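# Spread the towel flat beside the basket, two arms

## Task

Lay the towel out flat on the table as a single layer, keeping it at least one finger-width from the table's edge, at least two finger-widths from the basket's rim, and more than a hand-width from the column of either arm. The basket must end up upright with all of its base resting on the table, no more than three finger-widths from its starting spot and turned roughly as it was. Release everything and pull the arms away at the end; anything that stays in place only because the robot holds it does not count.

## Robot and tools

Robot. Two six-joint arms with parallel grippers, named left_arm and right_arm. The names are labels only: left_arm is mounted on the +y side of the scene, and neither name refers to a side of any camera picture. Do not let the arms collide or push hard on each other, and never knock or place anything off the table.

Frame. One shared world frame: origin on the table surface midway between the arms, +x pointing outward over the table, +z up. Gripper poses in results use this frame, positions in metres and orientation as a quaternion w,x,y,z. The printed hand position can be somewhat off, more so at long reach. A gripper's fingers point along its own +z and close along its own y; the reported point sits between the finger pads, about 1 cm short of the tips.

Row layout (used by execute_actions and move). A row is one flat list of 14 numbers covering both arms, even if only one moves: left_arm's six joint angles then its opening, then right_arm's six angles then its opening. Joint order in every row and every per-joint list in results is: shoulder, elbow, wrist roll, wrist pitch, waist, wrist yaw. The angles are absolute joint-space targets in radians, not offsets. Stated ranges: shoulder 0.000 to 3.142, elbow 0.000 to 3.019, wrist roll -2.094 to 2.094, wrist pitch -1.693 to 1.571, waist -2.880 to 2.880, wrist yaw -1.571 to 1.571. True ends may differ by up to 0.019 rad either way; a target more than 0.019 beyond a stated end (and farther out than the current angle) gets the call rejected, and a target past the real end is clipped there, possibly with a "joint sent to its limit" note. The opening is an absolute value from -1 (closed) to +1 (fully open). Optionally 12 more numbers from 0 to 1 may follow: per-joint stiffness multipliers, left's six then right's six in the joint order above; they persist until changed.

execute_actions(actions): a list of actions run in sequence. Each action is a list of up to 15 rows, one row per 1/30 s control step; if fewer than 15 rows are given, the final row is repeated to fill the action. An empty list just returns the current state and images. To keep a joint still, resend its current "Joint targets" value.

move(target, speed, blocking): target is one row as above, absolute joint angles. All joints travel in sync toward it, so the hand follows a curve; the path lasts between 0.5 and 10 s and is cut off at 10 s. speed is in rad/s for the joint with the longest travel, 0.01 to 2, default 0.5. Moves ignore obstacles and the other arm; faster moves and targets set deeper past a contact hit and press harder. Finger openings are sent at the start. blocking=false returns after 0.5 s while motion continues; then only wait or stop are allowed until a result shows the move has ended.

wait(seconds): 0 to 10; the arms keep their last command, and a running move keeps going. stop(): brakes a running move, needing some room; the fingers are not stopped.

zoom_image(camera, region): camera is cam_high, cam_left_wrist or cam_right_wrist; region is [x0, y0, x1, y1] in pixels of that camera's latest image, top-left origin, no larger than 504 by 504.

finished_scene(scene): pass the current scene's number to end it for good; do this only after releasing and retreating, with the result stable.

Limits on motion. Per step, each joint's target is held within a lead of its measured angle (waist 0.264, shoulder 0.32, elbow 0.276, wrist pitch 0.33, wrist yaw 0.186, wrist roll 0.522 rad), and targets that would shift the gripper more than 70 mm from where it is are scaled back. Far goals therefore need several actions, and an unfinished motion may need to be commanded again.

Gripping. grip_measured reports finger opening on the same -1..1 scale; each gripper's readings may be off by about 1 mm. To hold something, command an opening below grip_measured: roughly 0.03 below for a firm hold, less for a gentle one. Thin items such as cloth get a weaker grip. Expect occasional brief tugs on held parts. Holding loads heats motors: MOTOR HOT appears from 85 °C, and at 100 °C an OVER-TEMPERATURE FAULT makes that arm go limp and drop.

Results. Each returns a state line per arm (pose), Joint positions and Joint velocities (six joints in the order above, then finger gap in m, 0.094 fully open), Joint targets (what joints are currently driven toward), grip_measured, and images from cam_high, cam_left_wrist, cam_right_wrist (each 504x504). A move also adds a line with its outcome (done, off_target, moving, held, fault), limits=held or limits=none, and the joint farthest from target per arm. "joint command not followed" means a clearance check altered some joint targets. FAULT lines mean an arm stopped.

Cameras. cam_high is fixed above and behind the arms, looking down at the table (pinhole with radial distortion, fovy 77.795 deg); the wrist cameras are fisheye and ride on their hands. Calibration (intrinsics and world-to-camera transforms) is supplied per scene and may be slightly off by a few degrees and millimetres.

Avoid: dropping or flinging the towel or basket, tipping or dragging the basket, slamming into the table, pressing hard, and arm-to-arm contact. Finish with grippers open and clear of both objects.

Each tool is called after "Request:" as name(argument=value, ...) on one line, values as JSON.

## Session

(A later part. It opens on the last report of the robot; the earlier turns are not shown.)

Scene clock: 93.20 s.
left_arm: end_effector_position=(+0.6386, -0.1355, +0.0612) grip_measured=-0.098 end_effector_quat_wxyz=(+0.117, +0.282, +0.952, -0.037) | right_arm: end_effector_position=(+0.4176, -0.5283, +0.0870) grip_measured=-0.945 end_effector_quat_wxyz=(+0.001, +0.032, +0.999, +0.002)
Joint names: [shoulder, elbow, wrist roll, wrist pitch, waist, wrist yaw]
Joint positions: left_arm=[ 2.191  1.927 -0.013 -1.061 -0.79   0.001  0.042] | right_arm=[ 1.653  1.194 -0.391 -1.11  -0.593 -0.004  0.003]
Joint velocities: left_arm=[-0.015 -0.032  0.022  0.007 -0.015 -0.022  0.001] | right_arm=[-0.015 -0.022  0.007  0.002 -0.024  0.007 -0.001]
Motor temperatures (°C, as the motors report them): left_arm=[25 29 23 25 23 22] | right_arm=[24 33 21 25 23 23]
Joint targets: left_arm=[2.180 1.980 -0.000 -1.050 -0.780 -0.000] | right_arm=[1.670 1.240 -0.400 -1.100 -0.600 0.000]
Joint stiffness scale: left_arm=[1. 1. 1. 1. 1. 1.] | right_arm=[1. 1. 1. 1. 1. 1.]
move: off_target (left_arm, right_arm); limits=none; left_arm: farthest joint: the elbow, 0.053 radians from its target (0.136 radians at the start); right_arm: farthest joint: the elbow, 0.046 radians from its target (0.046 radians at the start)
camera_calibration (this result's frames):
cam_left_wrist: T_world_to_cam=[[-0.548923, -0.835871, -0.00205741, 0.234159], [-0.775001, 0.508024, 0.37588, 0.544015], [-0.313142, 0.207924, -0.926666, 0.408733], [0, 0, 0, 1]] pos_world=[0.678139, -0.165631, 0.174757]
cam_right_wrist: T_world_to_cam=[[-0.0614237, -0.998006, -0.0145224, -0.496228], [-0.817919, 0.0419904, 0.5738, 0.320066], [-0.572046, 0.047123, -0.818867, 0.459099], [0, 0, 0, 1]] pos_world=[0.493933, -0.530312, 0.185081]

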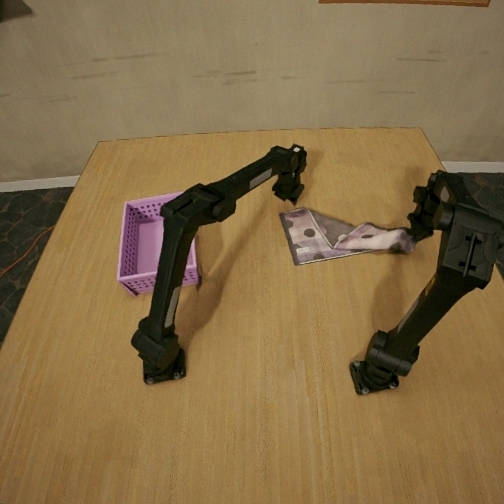

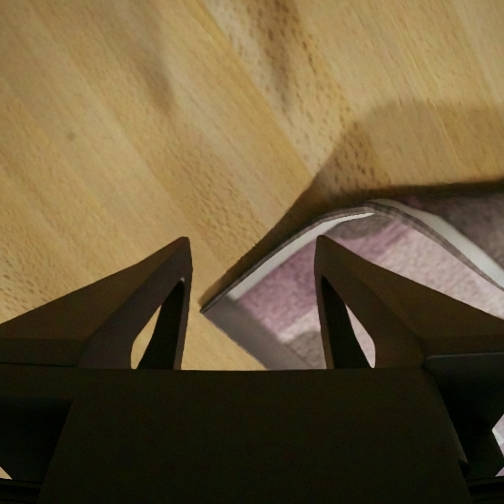

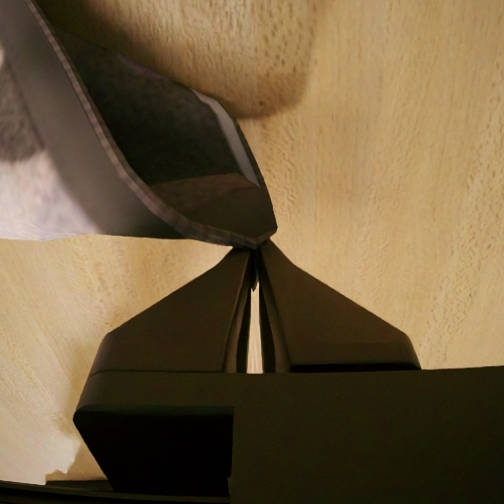

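Request:
move(target=[2.17,1.96,0,-1.22,-0.765,0,-0.1,1.67,1.24,-0.4,-1.1,-0.6,0,-1], speed=0.3)

Request:
move(target=[2.28,1.92,0,-1.125,-0.765,0,-0.1,1.67,1.24,-0.4,-1.1,-0.6,0,-1], speed=0.1)

Request:
move(target=[2.28,1.92,0,-1.125,-0.765,0,-1,1.67,1.24,-0.4,-1.1,-0.6,0,-1])

Scene clock: 97.97 s.
left_arm: end_effector_position=(+0.6129, -0.1076, +0.0549) grip_measured=-0.098 end_effector_quat_wxyz=(+0.045, +0.277, +0.960, -0.014) | right_arm: end_effector_position=(+0.4176, -0.5283, +0.0870) grip_measured=-0.945 end_effector_quat_wxyz=(+0.001, +0.032, +0.999, +0.002)
Joint names: [shoulder, elbow, wrist roll, wrist pitch, waist, wrist yaw]
Joint positions: left_arm=[ 2.191  1.927 -0.013 -1.213 -0.777  0.001  0.042] | right_arm=[ 1.653  1.194 -0.391 -1.11  -0.593 -0.004  0.003]
Joint velocities: left_arm=[ 0.015 -0.002 -0.007  0.017 -0.015 -0.007  0.001] | right_arm=[ 0.005 -0.012 -0.007  0.027 -0.005  0.037 -0.   ]
Motor temperatures (°C, as the motors report them): left_arm=[26 30 23 25 23 22] | right_arm=[24 33 21 25 23 23]
Joint targets: left_arm=[2.170 1.960 -0.000 -1.220 -0.765 0.000] | right_arm=[1.670 1.240 -0.400 -1.100 -0.600 -0.000]
Joint stiffness scale: left_arm=[1. 1. 1. 1. 1. 1.] | right_arm=[1. 1. 1. 1. 1. 1.]
move: off_target (left_arm, right_arm); limits=none; left_arm: farthest joint: the elbow, 0.033 radians from its target (0.033 radians at the start); right_arm: farthest joint: the elbow, 0.046 radians from its target (0.046 radians at the start)
camera_calibration (this result's frames):
cam_left_wrist: T_world_to_cam=[[-0.538368, -0.842704, -0.00316301, 0.236212], [-0.724892, 0.461183, 0.511705, 0.469122], [-0.429757, 0.277779, -0.859155, 0.464377], [0, 0, 0, 1]] pos_world=[0.666801, -0.146288, 0.159668]
cam_right_wrist: T_world_to_cam=[[-0.0614237, -0.998006, -0.0145224, -0.496228], [-0.817919, 0.0419904, 0.5738, 0.320066], [-0.572046, 0.047123, -0.818867, 0.459099], [0, 0, 0, 1]] pos_world=[0.493933, -0.530312, 0.185081]

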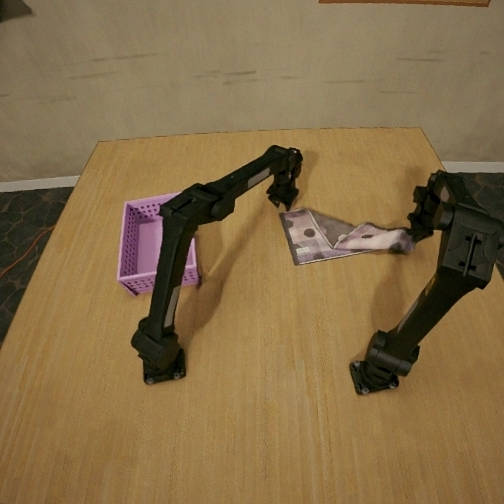

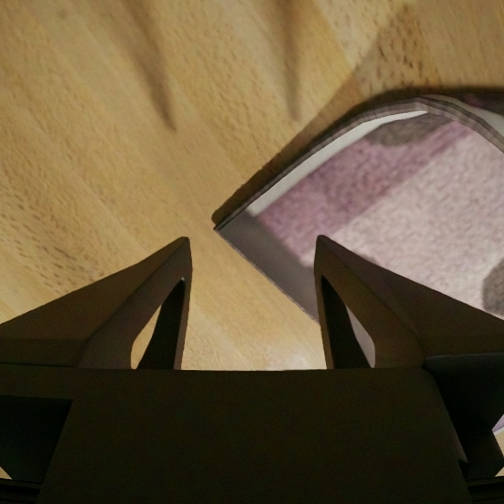

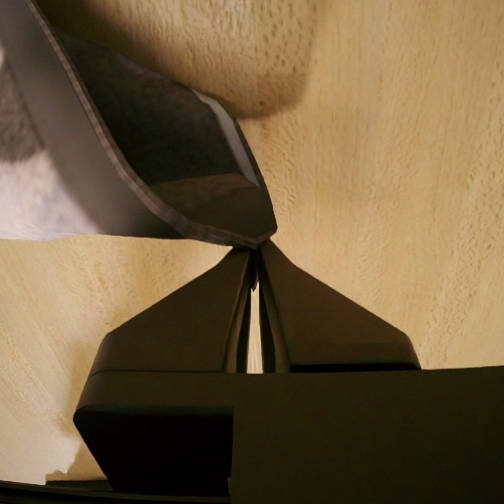

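Scene clock: 99.17 s.
left_arm: end_effector_position=(+0.6231, -0.1145, +0.0263) grip_measured=-0.098 end_effector_quat_wxyz=(+0.057, +0.277, +0.959, -0.019) | right_arm: end_effector_position=(+0.4176, -0.5283, +0.0870) grip_measured=-0.945 end_effector_quat_wxyz=(+0.001, +0.032, +0.999, +0.002)
Joint names: [shoulder, elbow, wrist roll, wrist pitch, waist, wrist yaw]
Joint positions: left_arm=[ 2.233  1.922 -0.013 -1.14  -0.777  0.003  0.042] | right_arm=[ 1.653  1.194 -0.391 -1.11  -0.593 -0.004  0.003]
Joint velocities: left_arm=[ 0.005 -0.002  0.081 -0.012 -0.005 -0.022 -0.001] | right_arm=[ 0.005  0.007 -0.037  0.007 -0.005 -0.037  0.   ]
Motor temperatures (°C, as the motors report them): left_arm=[26 29 23 25 23 22] | right_arm=[24 33 21 25 23 23]
Joint targets: left_arm=[2.280 1.920 0.000 -1.125 -0.765 -0.000] | right_arm=[1.670 1.240 -0.400 -1.100 -0.600 -0.000]
Joint stiffness scale: left_arm=[1. 1. 1. 1. 1. 1.] | right_arm=[1. 1. 1. 1. 1. 1.]
move: off_target (left_arm, right_arm); limits=none; left_arm: farthest joint: the shoulder, 0.047 radians from its target (0.089 radians at the start); right_arm: farthest joint: the elbow, 0.046 radians from its target (0.046 radians at the start)
camera_calibration (this result's frames):
cam_left_wrist: T_world_to_cam=[[-0.538419, -0.842675, -0.00184509, 0.235839], [-0.73526, 0.468715, 0.48959, 0.502168], [-0.411701, 0.264961, -0.871951, 0.433733], [0, 0, 0, 1]] pos_world=[0.674772, -0.151561, 0.132773]
cam_right_wrist: T_world_to_cam=[[-0.0614237, -0.998006, -0.0145224, -0.496228], [-0.817919, 0.0419904, 0.5738, 0.320066], [-0.572046, 0.047123, -0.818867, 0.459099], [0, 0, 0, 1]] pos_world=[0.493933, -0.530312, 0.185081]

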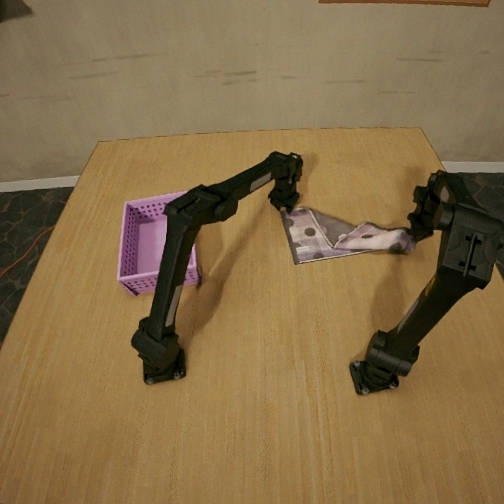

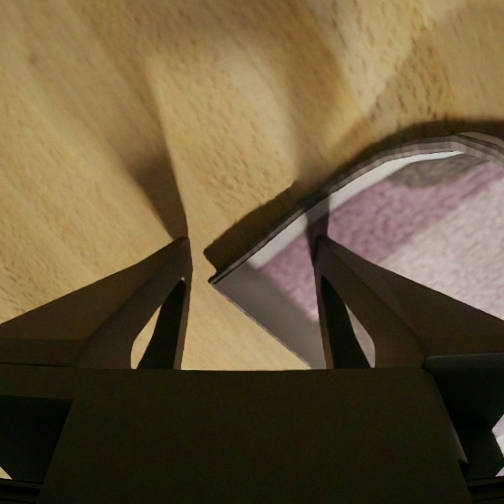

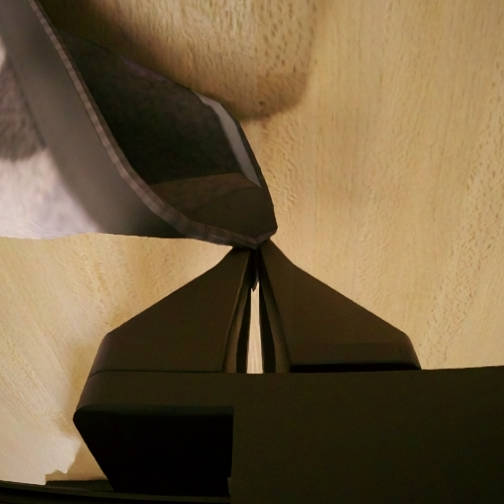

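Scene clock: 99.87 s.
left_arm: end_effector_position=(+0.6237, -0.1156, +0.0287) grip_measured=-0.962 end_effector_quat_wxyz=(+0.060, +0.277, +0.959, -0.021) | right_arm: end_effector_position=(+0.4176, -0.5283, +0.0870) grip_measured=-0.945 end_effector_quat_wxyz=(+0.001, +0.032, +0.999, +0.002)
Joint names: [shoulder, elbow, wrist roll, wrist pitch, waist, wrist yaw]
Joint positions: left_arm=[ 2.23   1.922 -0.013 -1.137 -0.778  0.005  0.002] | right_arm=[ 1.653  1.194 -0.391 -1.11  -0.593 -0.004  0.003]
Joint velocities: left_arm=[-0.005  0.002  0.066  0.007  0.005  0.051  0.   ] | right_arm=[-0.005 -0.017 -0.022  0.007 -0.005 -0.007  0.   ]
Motor temperatures (°C, as the motors report them): left_arm=[26 29 23 25 23 22] | right_arm=[24 33 21 25 23 23]
Joint targets: left_arm=[2.280 1.920 -0.000 -1.125 -0.765 0.000] | right_arm=[1.670 1.240 -0.400 -1.100 -0.600 0.000]
Joint stiffness scale: left_arm=[1. 1. 1. 1. 1. 1.] | right_arm=[1. 1. 1. 1. 1. 1.]
move: off_target (left_arm, right_arm); limits=none; left_arm: farthest joint: the shoulder, 0.050 radians from its target (0.047 radians at the start); right_arm: farthest joint: the elbow, 0.046 radians from its target (0.046 radians at the start)
camera_calibration (this result's frames):
cam_left_wrist: T_world_to_cam=[[-0.538974, -0.842322, 0.000471047, 0.235494], [-0.736994, 0.471849, 0.48394, 0.503538], [-0.407856, 0.260484, -0.875101, 0.43356], [0, 0, 0, 1]] pos_world=[0.67486, -0.152167, 0.135616]
cam_right_wrist: T_world_to_cam=[[-0.0614237, -0.998006, -0.0145224, -0.496228], [-0.817919, 0.0419904, 0.5738, 0.320066], [-0.572046, 0.047123, -0.818867, 0.459099], [0, 0, 0, 1]] pos_world=[0.493933, -0.530312, 0.185081]

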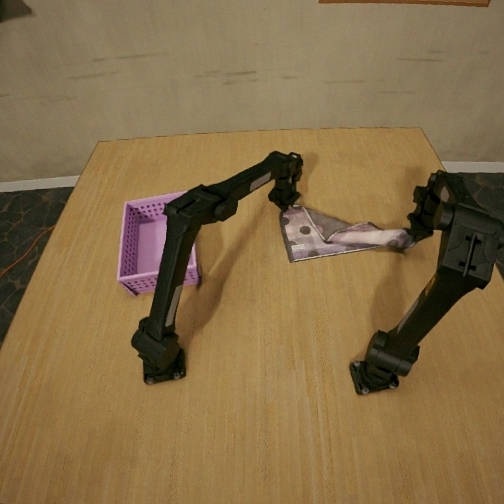

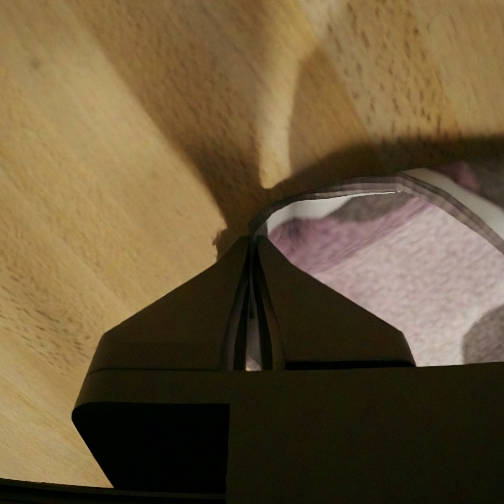

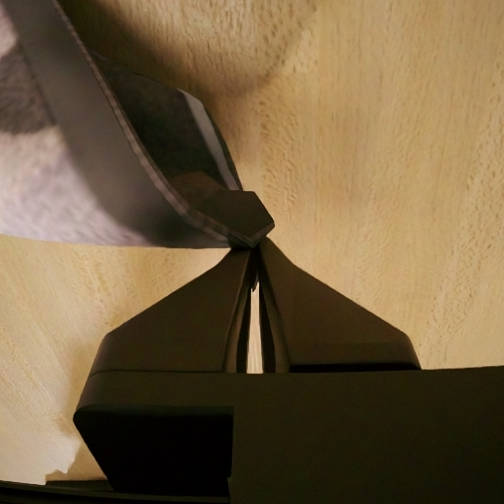

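Request:
move(target=[1.45,1.65,0,-1.587,-0.835,0,-1,1.31,1.51,-0.2,-1.586,-0.317,0,-1], speed=0.25)

Request:
zoom_image(camera="cam_high", region=[200,100,460,360])

Scene clock: 108.03 s.
left_arm: end_effector_position=(+0.4145, -0.0034, +0.3426) grip_measured=-0.962 end_effector_quat_wxyz=(+0.083, +0.297, +0.951, -0.029) | right_arm: end_effector_position=(+0.3995, -0.4018, +0.3225) grip_measured=-0.945 end_effector_quat_wxyz=(+0.064, -0.009, +0.998, -0.011)
Joint names: [shoulder, elbow, wrist roll, wrist pitch, waist, wrist yaw]
Joint positions: left_arm=[ 1.461  1.646 -0.013 -1.58  -0.821  0.003  0.002] | right_arm=[ 1.324  1.461 -0.21  -1.578 -0.33  -0.004  0.003]
Joint velocities: left_arm=[ 0.005  0.002 -0.022 -0.022 -0.005  0.007 -0.   ] | right_arm=[-0.005 -0.002 -0.022  0.007  0.005 -0.051  0.   ]
Motor temperatures (°C, as the motors report them): left_arm=[26 29 23 25 23 22] | right_arm=[24 34 21 25 23 23]
Joint targets: left_arm=[1.450 1.650 0.000 -1.587 -0.835 0.000] | right_arm=[1.310 1.510 -0.200 -1.586 -0.317 0.000]
Joint stiffness scale: left_arm=[1. 1. 1. 1. 1. 1.] | right_arm=[1. 1. 1. 1. 1. 1.]
move: off_target (right_arm); limits=none; left_arm: farthest joint: the waist, 0.014 radians from its target (0.057 radians at the start); right_arm: farthest joint: the elbow, 0.049 radians from its target (0.316 radians at the start)
camera_calibration (this result's frames):
cam_left_wrist: T_world_to_cam=[[-0.574525, -0.818487, -0.00107362, 0.232526], [-0.735289, 0.515548, 0.439954, 0.15904], [-0.359543, 0.253554, -0.89802, 0.581487], [0, 0, 0, 1]] pos_world=[0.459601, -0.0391116, 0.452466]
cam_right_wrist: T_world_to_cam=[[0.0214535, -0.999693, 0.0124266, -0.410144], [-0.88403, -0.0131634, 0.467244, 0.203394], [-0.466937, -0.0210095, -0.884041, 0.587317], [0, 0, 0, 1]] pos_world=[0.462845, -0.395002, 0.429274]

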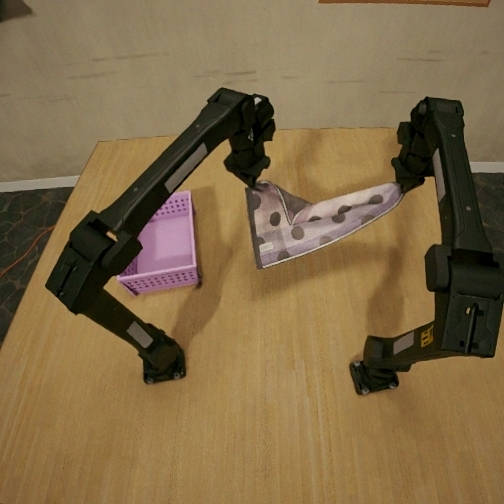

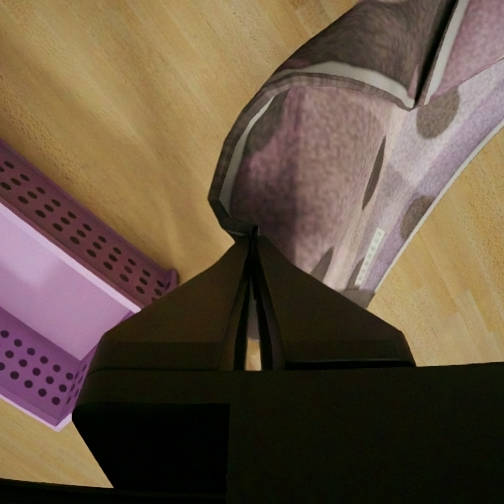

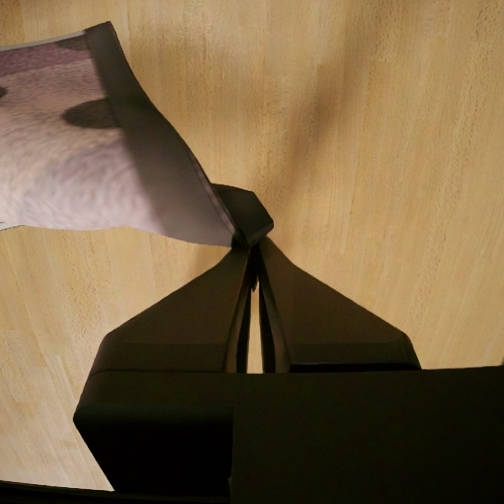

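Region (200, 100, 460, 360) of cam_high's 504x504 image, scaled by 1.938, with more detail than that image has.

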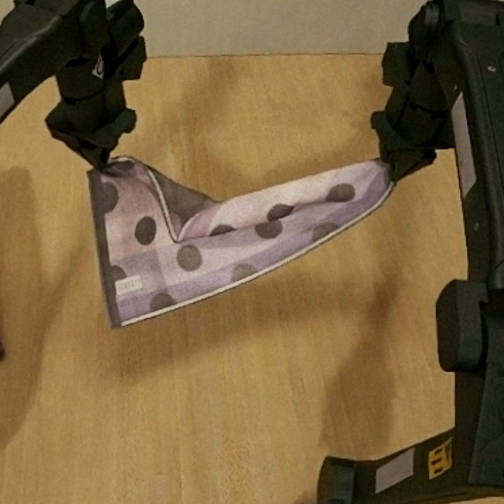

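Request:
move(target=[1.45,1.65,0,-1.587,-0.70,0,-1,1.31,1.51,-0.2,-1.586,-0.45,0,-1], speed=0.1)

Request:
move(target=[1.58,1.38,0,-1.25,-0.72,0,-1,1.41,1.19,-0.2,-1.22,-0.45,0,-1], speed=0.15)

Request:
zoom_image(camera="cam_high", region=[200,100,460,360])

Scene clock: 115.17 s.
left_arm: end_effector_position=(+0.4402, +0.0380, +0.3410) grip_measured=-0.962 end_effector_quat_wxyz=(+0.082, +0.247, +0.965, -0.024) | right_arm: end_effector_position=(+0.3895, -0.4420, +0.3225) grip_measured=-0.945 end_effector_quat_wxyz=(+0.063, +0.042, +0.997, -0.014)
Joint names: [shoulder, elbow, wrist roll, wrist pitch, waist, wrist yaw]
Joint positions: left_arm=[ 1.461  1.642 -0.013 -1.58  -0.716  0.003  0.002] | right_arm=[ 1.324  1.461 -0.21  -1.578 -0.432 -0.004  0.003]
Joint velocities: left_arm=[-0.005 -0.017  0.022  0.002  0.005  0.022 -0.   ] | right_arm=[-0.005  0.002 -0.095 -0.012 -0.005  0.037  0.001]
Motor temperatures (°C, as the motors report them): left_arm=[26 29 23 25 23 22] | right_arm=[24 35 21 25 23 23]
Joint targets: left_arm=[1.450 1.650 -0.000 -1.587 -0.700 0.000] | right_arm=[1.310 1.510 -0.200 -1.586 -0.450 0.000]
Joint stiffness scale: left_arm=[1. 1. 1. 1. 1. 1.] | right_arm=[1. 1. 1. 1. 1. 1.]
move: off_target (right_arm); limits=none; left_arm: farthest joint: the waist, 0.016 radians from its target (0.121 radians at the start); right_arm: farthest joint: the elbow, 0.049 radians from its target (0.049 radians at the start)
camera_calibration (this result's frames):
cam_left_wrist: T_world_to_cam=[[-0.485997, -0.87396, -0.00110046, 0.244268], [-0.783599, 0.43519, 0.443377, 0.180439], [-0.387014, 0.216342, -0.896335, 0.591727], [0, 0, 0, 1]] pos_world=[0.489112, 0.00693962, 0.450652]
cam_right_wrist: T_world_to_cam=[[-0.0810617, -0.996632, 0.0123782, -0.408829], [-0.880735, 0.0774382, 0.467236, 0.232827], [-0.466621, 0.0269731, -0.884046, 0.602909], [0, 0, 0, 1]] pos_world=[0.453249, -0.441744, 0.429275]

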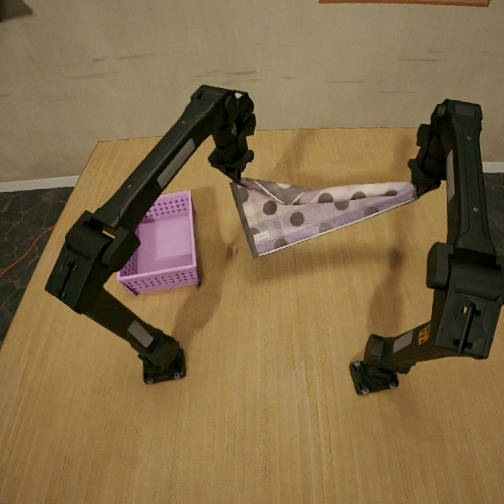

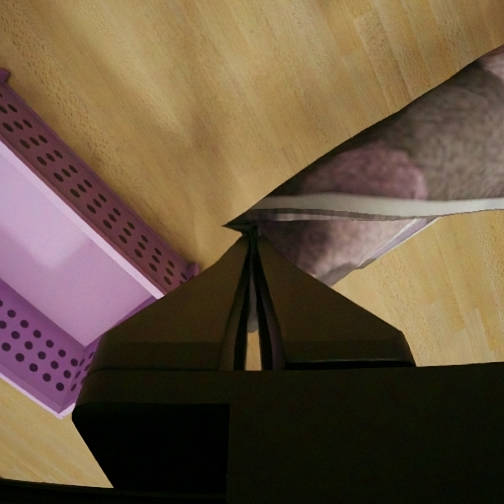

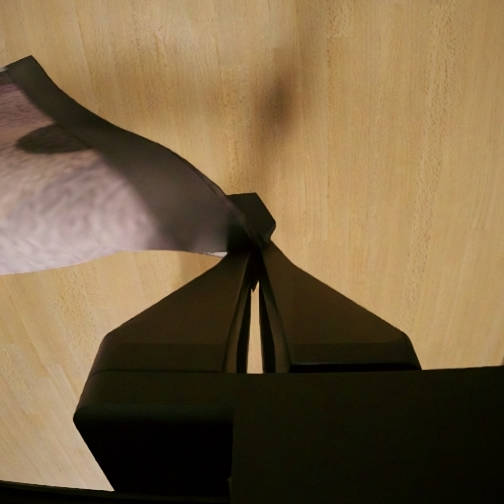

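Scene clock: 117.93 s.
left_arm: end_effector_position=(+0.4643, +0.0242, +0.1890) grip_measured=-0.962 end_effector_quat_wxyz=(+0.054, +0.248, +0.967, -0.017) | right_arm: end_effector_position=(+0.4100, -0.4483, +0.1910) grip_measured=-0.945 end_effector_quat_wxyz=(+0.061, +0.042, +0.997, -0.014)
Joint names: [shoulder, elbow, wrist roll, wrist pitch, waist, wrist yaw]
Joint positions: left_arm=[ 1.575  1.375 -0.013 -1.258 -0.716  0.004  0.002] | right_arm=[ 1.396  1.184 -0.21  -1.234 -0.432 -0.004  0.003]
Joint velocities: left_arm=[ 0.005 -0.002 -0.007  0.027  0.005 -0.007 -0.001] | right_arm=[-0.015  0.007 -0.007  0.012 -0.005  0.007 -0.001]
Motor temperatures (°C, as the motors report them): left_arm=[26 29 23 25 23 22] | right_arm=[24 35 21 25 23 23]
Joint targets: left_arm=[1.580 1.380 -0.000 -1.250 -0.720 0.000] | right_arm=[1.410 1.190 -0.200 -1.220 -0.450 -0.000]
Joint stiffness scale: left_arm=[1. 1. 1. 1. 1. 1.] | right_arm=[1. 1. 1. 1. 1. 1.]
move: done; limits=none; left_arm: farthest joint: the wrist roll, 0.013 radians from its target (0.013 radians at the start); right_arm: farthest joint: the waist, 0.018 radians from its target (0.018 radians at the start)
camera_calibration (this result's frames):
cam_left_wrist: T_world_to_cam=[[-0.486139, -0.873881, -0.000753435, 0.243773], [-0.75937, 0.42201, 0.495242, 0.252003], [-0.432465, 0.241329, -0.868755, 0.483074], [0, 0, 0, 1]] pos_world=[0.518783, -0.00989911, 0.295054]
cam_right_wrist: T_world_to_cam=[[-0.0810138, -0.996647, 0.0114897, -0.411594], [-0.878851, 0.0768669, 0.470863, 0.311085], [-0.470168, 0.0280487, -0.882131, 0.497971], [0, 0, 0, 1]] pos_world=[0.474183, -0.448094, 0.297526]

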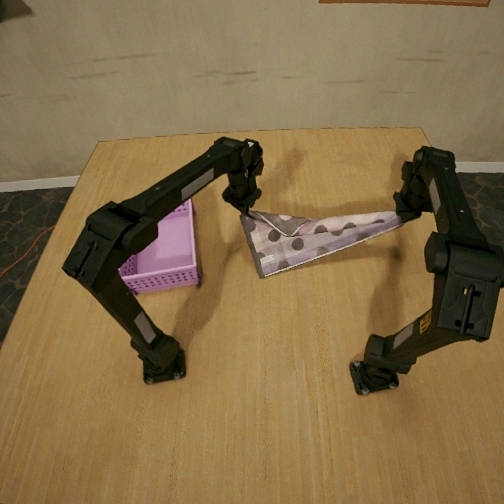

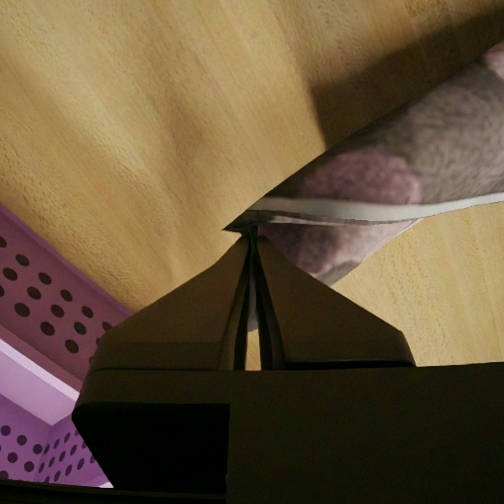

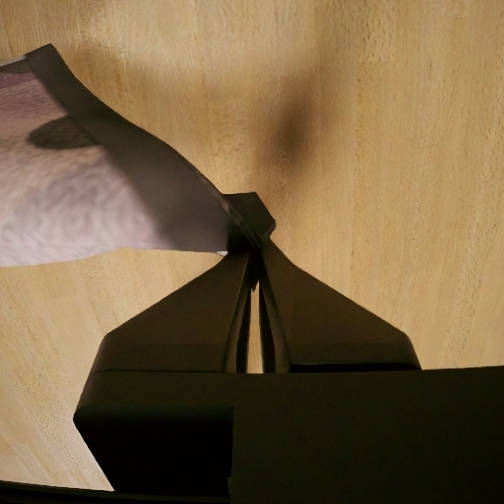

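Region (200, 100, 460, 360) of cam_high's 504x504 image, scaled by 1.938, with more detail than that image has.

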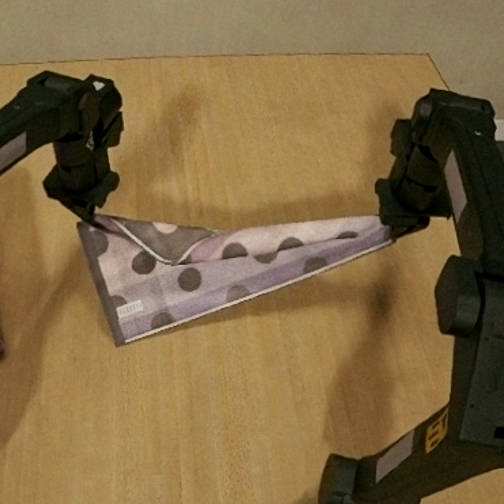

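Request:
move(target=[1.73,1.2,0,-0.93,-0.68,0,-1,1.515,0.92,-0.2,-0.856,-0.47,0,-1], speed=0.15)

Request:
move(target=[1.73,1.2,0,-0.93,-0.68,0,0,1.515,0.92,-0.2,-0.856,-0.47,0,0])

Request:
move(target=[1.3,1.2,0,-1.3,-0.5,0,0,1.2,1.1,0,-1.4,-0.7,0,0])

Request:
zoom_image(camera="cam_high", region=[200,130,460,390])

Scene clock: 125.23 s.
left_arm: end_effector_position=(+0.4772, +0.0277, +0.0593) grip_measured=-0.962 end_effector_quat_wxyz=(+0.052, +0.239, +0.970, -0.015) | right_arm: end_effector_position=(+0.3924, -0.4513, +0.0594) grip_measured=-0.945 end_effector_quat_wxyz=(+0.059, +0.052, +0.997, -0.014)
Joint names: [shoulder, elbow, wrist roll, wrist pitch, waist, wrist yaw]
Joint positions: left_arm=[ 1.721  1.197 -0.013 -0.939 -0.697  0.004  0.002] | right_arm=[ 1.498  0.917 -0.21  -0.869 -0.451 -0.004  0.003]
Joint velocities: left_arm=[-0.015  0.017 -0.081 -0.012 -0.005 -0.022 -0.001] | right_arm=[-0.005  0.002 -0.007  0.002 -0.005 -0.022 -0.   ]
Motor temperatures (°C, as the motors report them): left_arm=[26 29 23 25 23 22] | right_arm=[24 34 21 25 23 23]
Joint targets: left_arm=[1.730 1.200 -0.000 -0.930 -0.680 -0.000] | right_arm=[1.515 0.920 -0.200 -0.856 -0.470 -0.000]
Joint stiffness scale: left_arm=[1. 1. 1. 1. 1. 1.] | right_arm=[1. 1. 1. 1. 1. 1.]
move: done; limits=none; left_arm: farthest joint: the waist, 0.017 radians from its target (0.036 radians at the start); right_arm: farthest joint: the waist, 0.019 radians from its target (0.038 radians at the start)
camera_calibration (this result's frames):
cam_left_wrist: T_world_to_cam=[[-0.469724, -0.882813, -0.000790114, 0.245425], [-0.764788, 0.406478, 0.499875, 0.327289], [-0.440975, 0.235407, -0.866097, 0.37922], [0, 0, 0, 1]] pos_world=[0.532815, -0.0056424, 0.165032]
cam_right_wrist: T_world_to_cam=[[-0.10072, -0.994859, 0.0105558, -0.405914], [-0.875274, 0.0936475, 0.474475, 0.36376], [-0.473024, 0.0385499, -0.880206, 0.379421], [0, 0, 0, 1]] pos_world=[0.456981, -0.452519, 0.165659]

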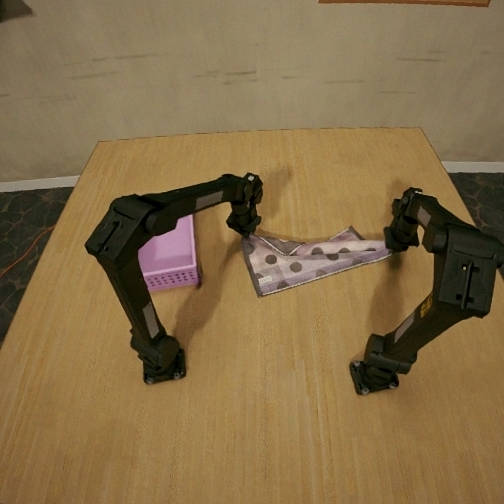

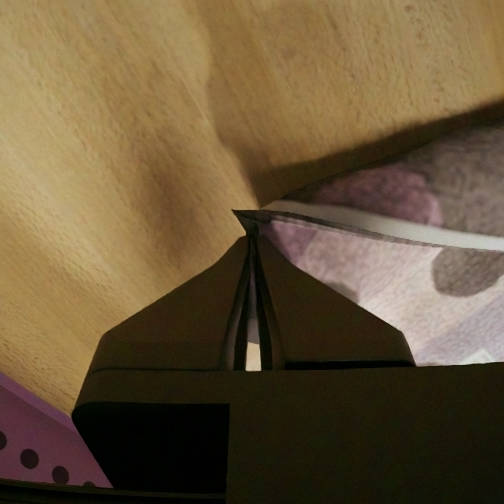

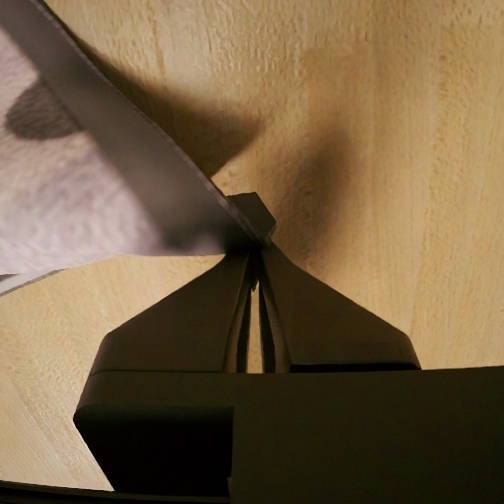

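Scene clock: 125.93 s.
left_arm: end_effector_position=(+0.4779, +0.0289, +0.0593) grip_measured=-0.002 end_effector_quat_wxyz=(+0.052, +0.238, +0.970, -0.015) | right_arm: end_effector_position=(+0.3920, -0.4523, +0.0594) grip_measured=-0.002 end_effector_quat_wxyz=(+0.059, +0.053, +0.997, -0.014)
Joint names: [shoulder, elbow, wrist roll, wrist pitch, waist, wrist yaw]
Joint positions: left_arm=[ 1.721  1.197 -0.013 -0.939 -0.695  0.002  0.047] | right_arm=[ 1.498  0.917 -0.21  -0.869 -0.454 -0.004  0.047]
Joint velocities: left_arm=[-0.015 -0.017  0.022 -0.012 -0.005  0.051 -0.001] | right_arm=[-0.005 -0.007  0.007 -0.017 -0.005  0.007  0.   ]
Motor temperatures (°C, as the motors report them): left_arm=[26 29 23 25 23 22] | right_arm=[24 34 21 25 23 23]
Joint targets: left_arm=[1.730 1.200 0.000 -0.930 -0.680 -0.000] | right_arm=[1.515 0.920 -0.200 -0.856 -0.470 -0.000]
Joint stiffness scale: left_arm=[1. 1. 1. 1. 1. 1.] | right_arm=[1. 1. 1. 1. 1. 1.]
move: done; limits=none; left_arm: farthest joint: the waist, 0.015 radians from its target (0.017 radians at the start); right_arm: farthest joint: the shoulder, 0.017 radians from its target (0.017 radians at the start)
camera_calibration (this result's frames):
cam_left_wrist: T_world_to_cam=[[-0.467556, -0.883961, -0.00230712, 0.245926], [-0.766142, 0.403933, 0.499864, 0.32802], [-0.440928, 0.235482, -0.866101, 0.379199], [0, 0, 0, 1]] pos_world=[0.533494, -0.00440433, 0.165027]
cam_right_wrist: T_world_to_cam=[[-0.103376, -0.994586, 0.0105558, -0.405822], [-0.87502, 0.0959845, 0.474475, 0.364518], [-0.472919, 0.0398129, -0.880206, 0.379831], [0, 0, 0, 1]] pos_world=[0.456638, -0.453735, 0.165659]

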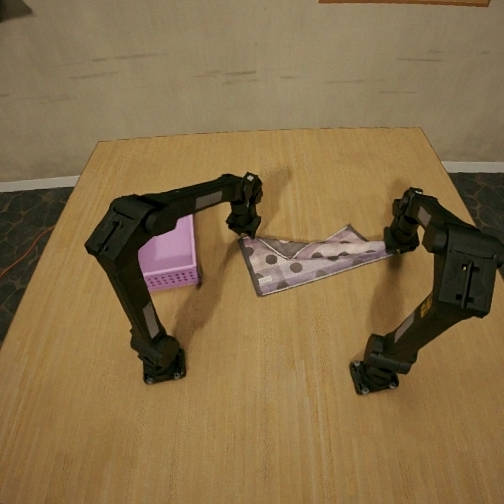

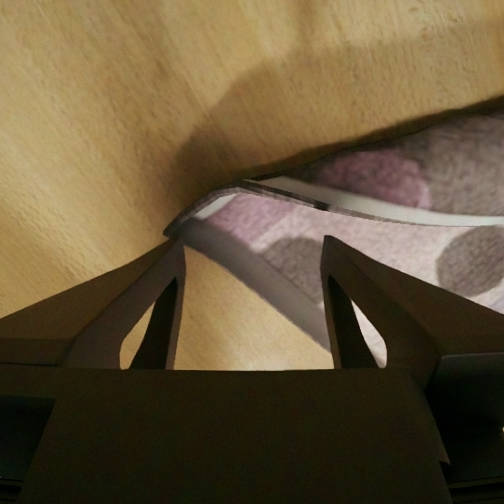

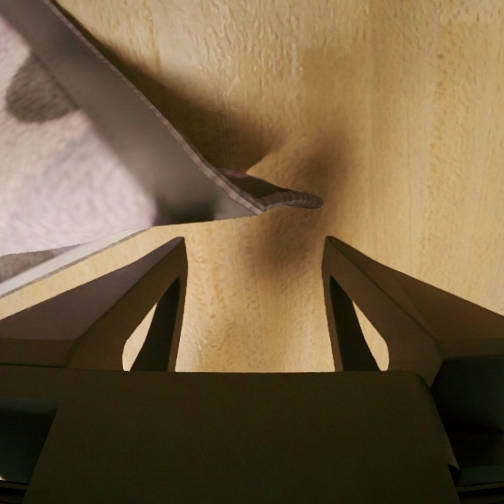

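Scene clock: 127.63 s.
left_arm: end_effector_position=(+0.4222, +0.1438, +0.2299) grip_measured=-0.002 end_effector_quat_wxyz=(+0.083, +0.147, +0.986, -0.014) | right_arm: end_effector_position=(+0.2874, -0.5002, +0.2065) grip_measured=-0.002 end_effector_quat_wxyz=(+0.016, +0.267, +0.963, -0.003)
Joint names: [shoulder, elbow, wrist roll, wrist pitch, waist, wrist yaw]
Joint positions: left_arm=[ 1.298  1.19  -0.013 -1.294 -0.511  0.001  0.047] | right_arm=[ 1.205  1.057 -0.01  -1.391 -0.689 -0.004  0.047]
Joint velocities: left_arm=[-0.005  0.002  0.022  0.012 -0.005 -0.007  0.001] | right_arm=[ 0.005 -0.017  0.022 -0.022  0.005  0.022 -0.001]
Motor temperatures (°C, as the motors report them): left_arm=[26 29 23 25 23 22] | right_arm=[24 34 21 25 23 23]
Joint targets: left_arm=[1.300 1.200 -0.000 -1.300 -0.500 -0.000] | right_arm=[1.200 1.100 -0.000 -1.400 -0.700 -0.000]
Joint stiffness scale: left_arm=[1. 1. 1. 1. 1. 1.] | right_arm=[1. 1. 1. 1. 1. 1.]
move: off_target (right_arm); limits=none; left_arm: farthest joint: the wrist roll, 0.013 radians from its target (0.013 radians at the start); right_arm: farthest joint: the elbow, 0.043 radians from its target (0.183 radians at the start)
camera_calibration (this result's frames):
cam_left_wrist: T_world_to_cam=[[-0.297081, -0.954849, -0.00262609, 0.260056], [-0.854924, 0.264765, 0.446099, 0.223566], [-0.425262, 0.134773, -0.89498, 0.489838], [0, 0, 0, 1]] pos_world=[0.476699, 0.123105, 0.339345]
cam_right_wrist: T_world_to_cam=[[-0.512244, -0.858715, -0.0146755, -0.275174], [-0.722045, 0.421339, 0.548749, 0.311162], [-0.465036, 0.29169, -0.835858, 0.576292], [0, 0, 0, 1]] pos_world=[0.351713, -0.535499, 0.306911]

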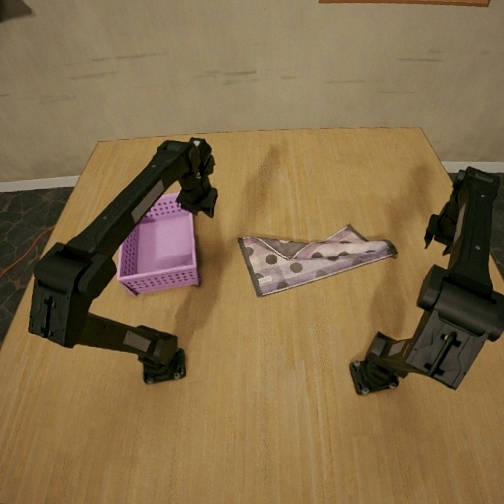

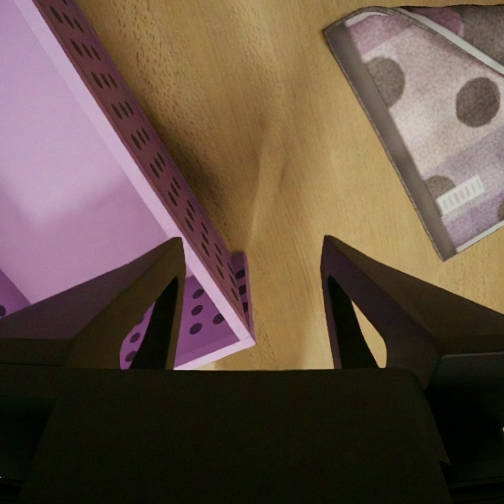

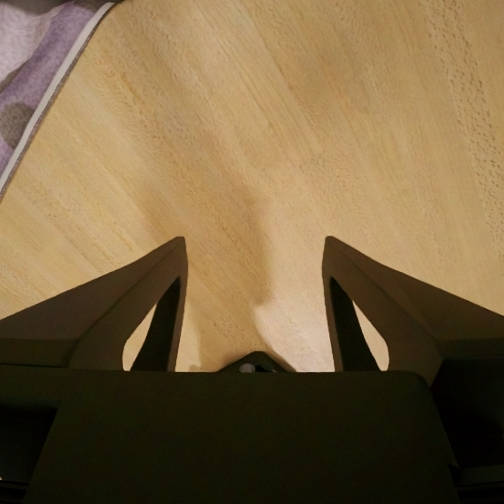

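Region (200, 130, 460, 390) of cam_high's 504x504 image, scaled by 1.938, with more detail than that image has.

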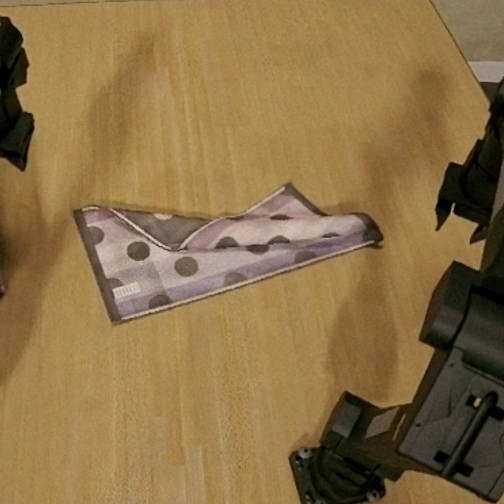

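Request:
move(target=[1.1,1.2,0,-1.3,-0.3,0,0,1.6,1.5,0,-1.4,-0.2,0,-0.1], speed=0.7)

Request:
move(target=[1.1,1.2,0,-1.3,-0.3,0,0,1.865,1.42,0,-1.147,-0.19,0,-0.1], speed=0.4)

Scene clock: 134.23 s.
left_arm: end_effector_position=(+0.4124, +0.2262, +0.3000) grip_measured=-0.002 end_effector_quat_wxyz=(+0.178, +0.047, +0.983, -0.012) | right_arm: end_effector_position=(+0.4870, -0.3504, +0.2101) grip_measured=-0.098 end_effector_quat_wxyz=(+0.021, +0.022, +1.000, +0.001)
Joint names: [shoulder, elbow, wrist roll, wrist pitch, waist, wrist yaw]
Joint positions: left_arm=[ 1.105  1.186 -0.013 -1.294 -0.31   0.001  0.047] | right_arm=[ 1.591  1.455 -0.009 -1.392 -0.191 -0.004  0.042]
Joint velocities: left_arm=[-0.005 -0.017  0.007  0.027  0.005 -0.007 -0.   ] | right_arm=[-0.015 -0.012 -0.139  0.012 -0.005  0.007  0.   ]
Motor temperatures (°C, as the motors report them): left_arm=[26 29 23 25 23 22] | right_arm=[24 35 21 25 23 23]
Joint targets: left_arm=[1.100 1.200 0.000 -1.300 -0.300 0.000] | right_arm=[1.600 1.500 0.000 -1.400 -0.200 0.000]
Joint stiffness scale: left_arm=[1. 1. 1. 1. 1. 1.] | right_arm=[1. 1. 1. 1. 1. 1.]
move: off_target (right_arm); limits=none; left_arm: farthest joint: the elbow, 0.014 radians from its target (0.010 radians at the start); right_arm: farthest joint: the elbow, 0.045 radians from its target (0.443 radians at the start)
camera_calibration (this result's frames):
cam_left_wrist: T_world_to_cam=[[-0.100445, -0.994942, -0.00120885, 0.263652], [-0.958076, 0.0963957, 0.269811, 0.295589], [-0.268329, 0.0282594, -0.962913, 0.517046], [0, 0, 0, 1]] pos_world=[0.448418, 0.219213, 0.418435]
cam_right_wrist: T_world_to_cam=[[-0.0402765, -0.999088, -0.0141948, -0.323331], [-0.840767, 0.026211, 0.540763, 0.311302], [-0.539897, 0.0337145, -0.841055, 0.57556], [0, 0, 0, 1]] pos_world=[0.559453, -0.3506, 0.311147]

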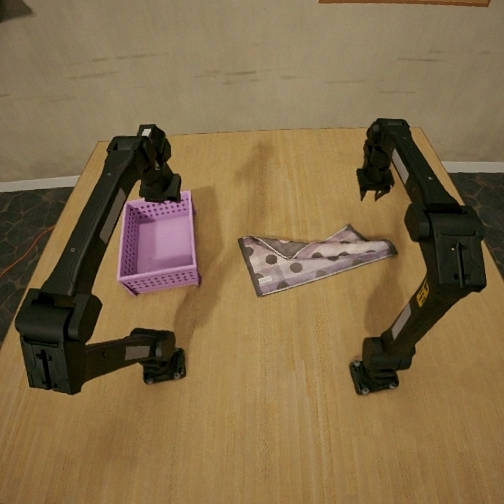

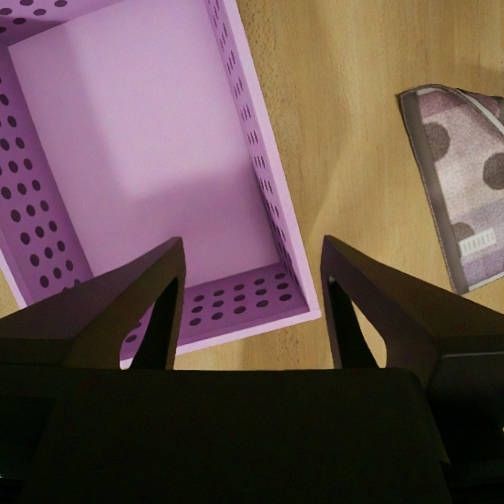

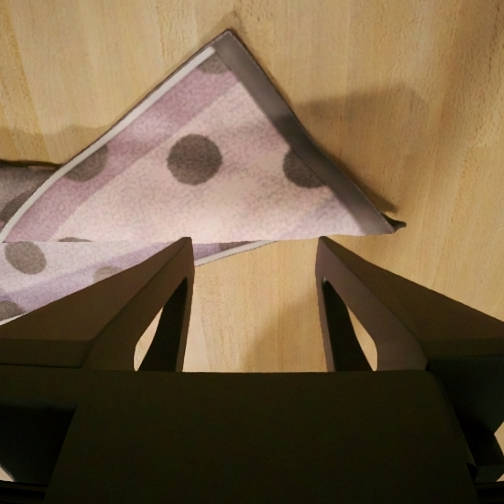

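Scene clock: 135.33 s.
left_arm: end_effector_position=(+0.4121, +0.2263, +0.2993) grip_measured=-0.002 end_effector_quat_wxyz=(+0.177, +0.047, +0.983, -0.011) | right_arm: end_effector_position=(+0.5313, -0.3528, +0.0629) grip_measured=-0.098 end_effector_quat_wxyz=(-0.017, +0.022, +1.000, +0.002)
Joint names: [shoulder, elbow, wrist roll, wrist pitch, waist, wrist yaw]
Joint positions: left_arm=[ 1.105  1.184 -0.013 -1.294 -0.31   0.001  0.047] | right_arm=[ 1.86   1.412 -0.009 -1.157 -0.191 -0.004  0.042]
Joint velocities: left_arm=[ 0.005 -0.012  0.066  0.007 -0.015  0.007  0.001] | right_arm=[-0.005  0.002 -0.051 -0.012 -0.015 -0.022 -0.   ]
Motor temperatures (°C, as the motors report them): left_arm=[26 29 23 25 23 22] | right_arm=[24 35 21 25 23 23]
Joint targets: left_arm=[1.100 1.200 -0.000 -1.300 -0.300 0.000] | right_arm=[1.865 1.420 -0.000 -1.147 -0.190 -0.000]
Joint stiffness scale: left_arm=[1. 1. 1. 1. 1. 1.] | right_arm=[1. 1. 1. 1. 1. 1.]
move: done; limits=none; left_arm: farthest joint: the elbow, 0.016 radians from its target (0.014 radians at the start); right_arm: farthest joint: the wrist pitch, 0.010 radians from its target (0.245 radians at the start)
camera_calibration (this result's frames):
cam_left_wrist: T_world_to_cam=[[-0.100447, -0.994942, -0.00122052, 0.263658], [-0.957666, 0.0963511, 0.27128, 0.294889], [-0.26979, 0.0284181, -0.9625, 0.51672], [0, 0, 0, 1]] pos_world=[0.448294, 0.219227, 0.417667]
cam_right_wrist: T_world_to_cam=[[-0.0414007, -0.999028, -0.0151567, -0.325323], [-0.796935, 0.0238684, 0.603593, 0.400138], [-0.602644, 0.0370681, -0.797148, 0.507503], [0, 0, 0, 1]] pos_world=[0.611259, -0.353369, 0.158104]

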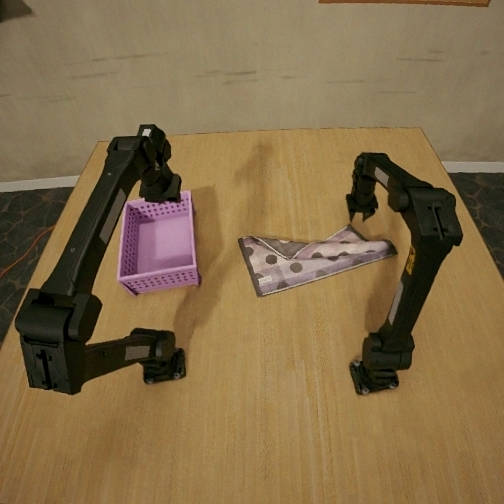

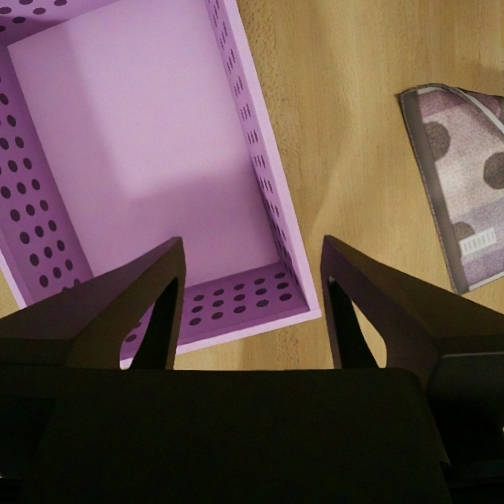

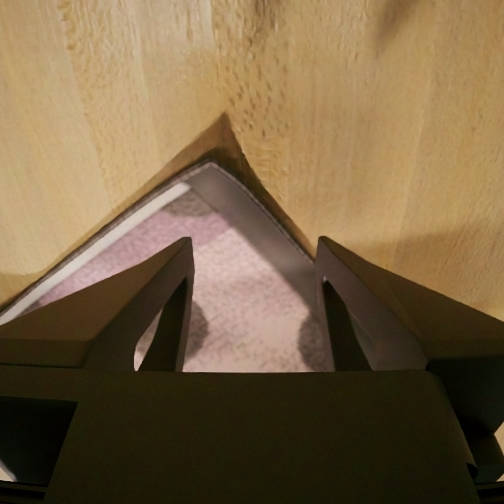

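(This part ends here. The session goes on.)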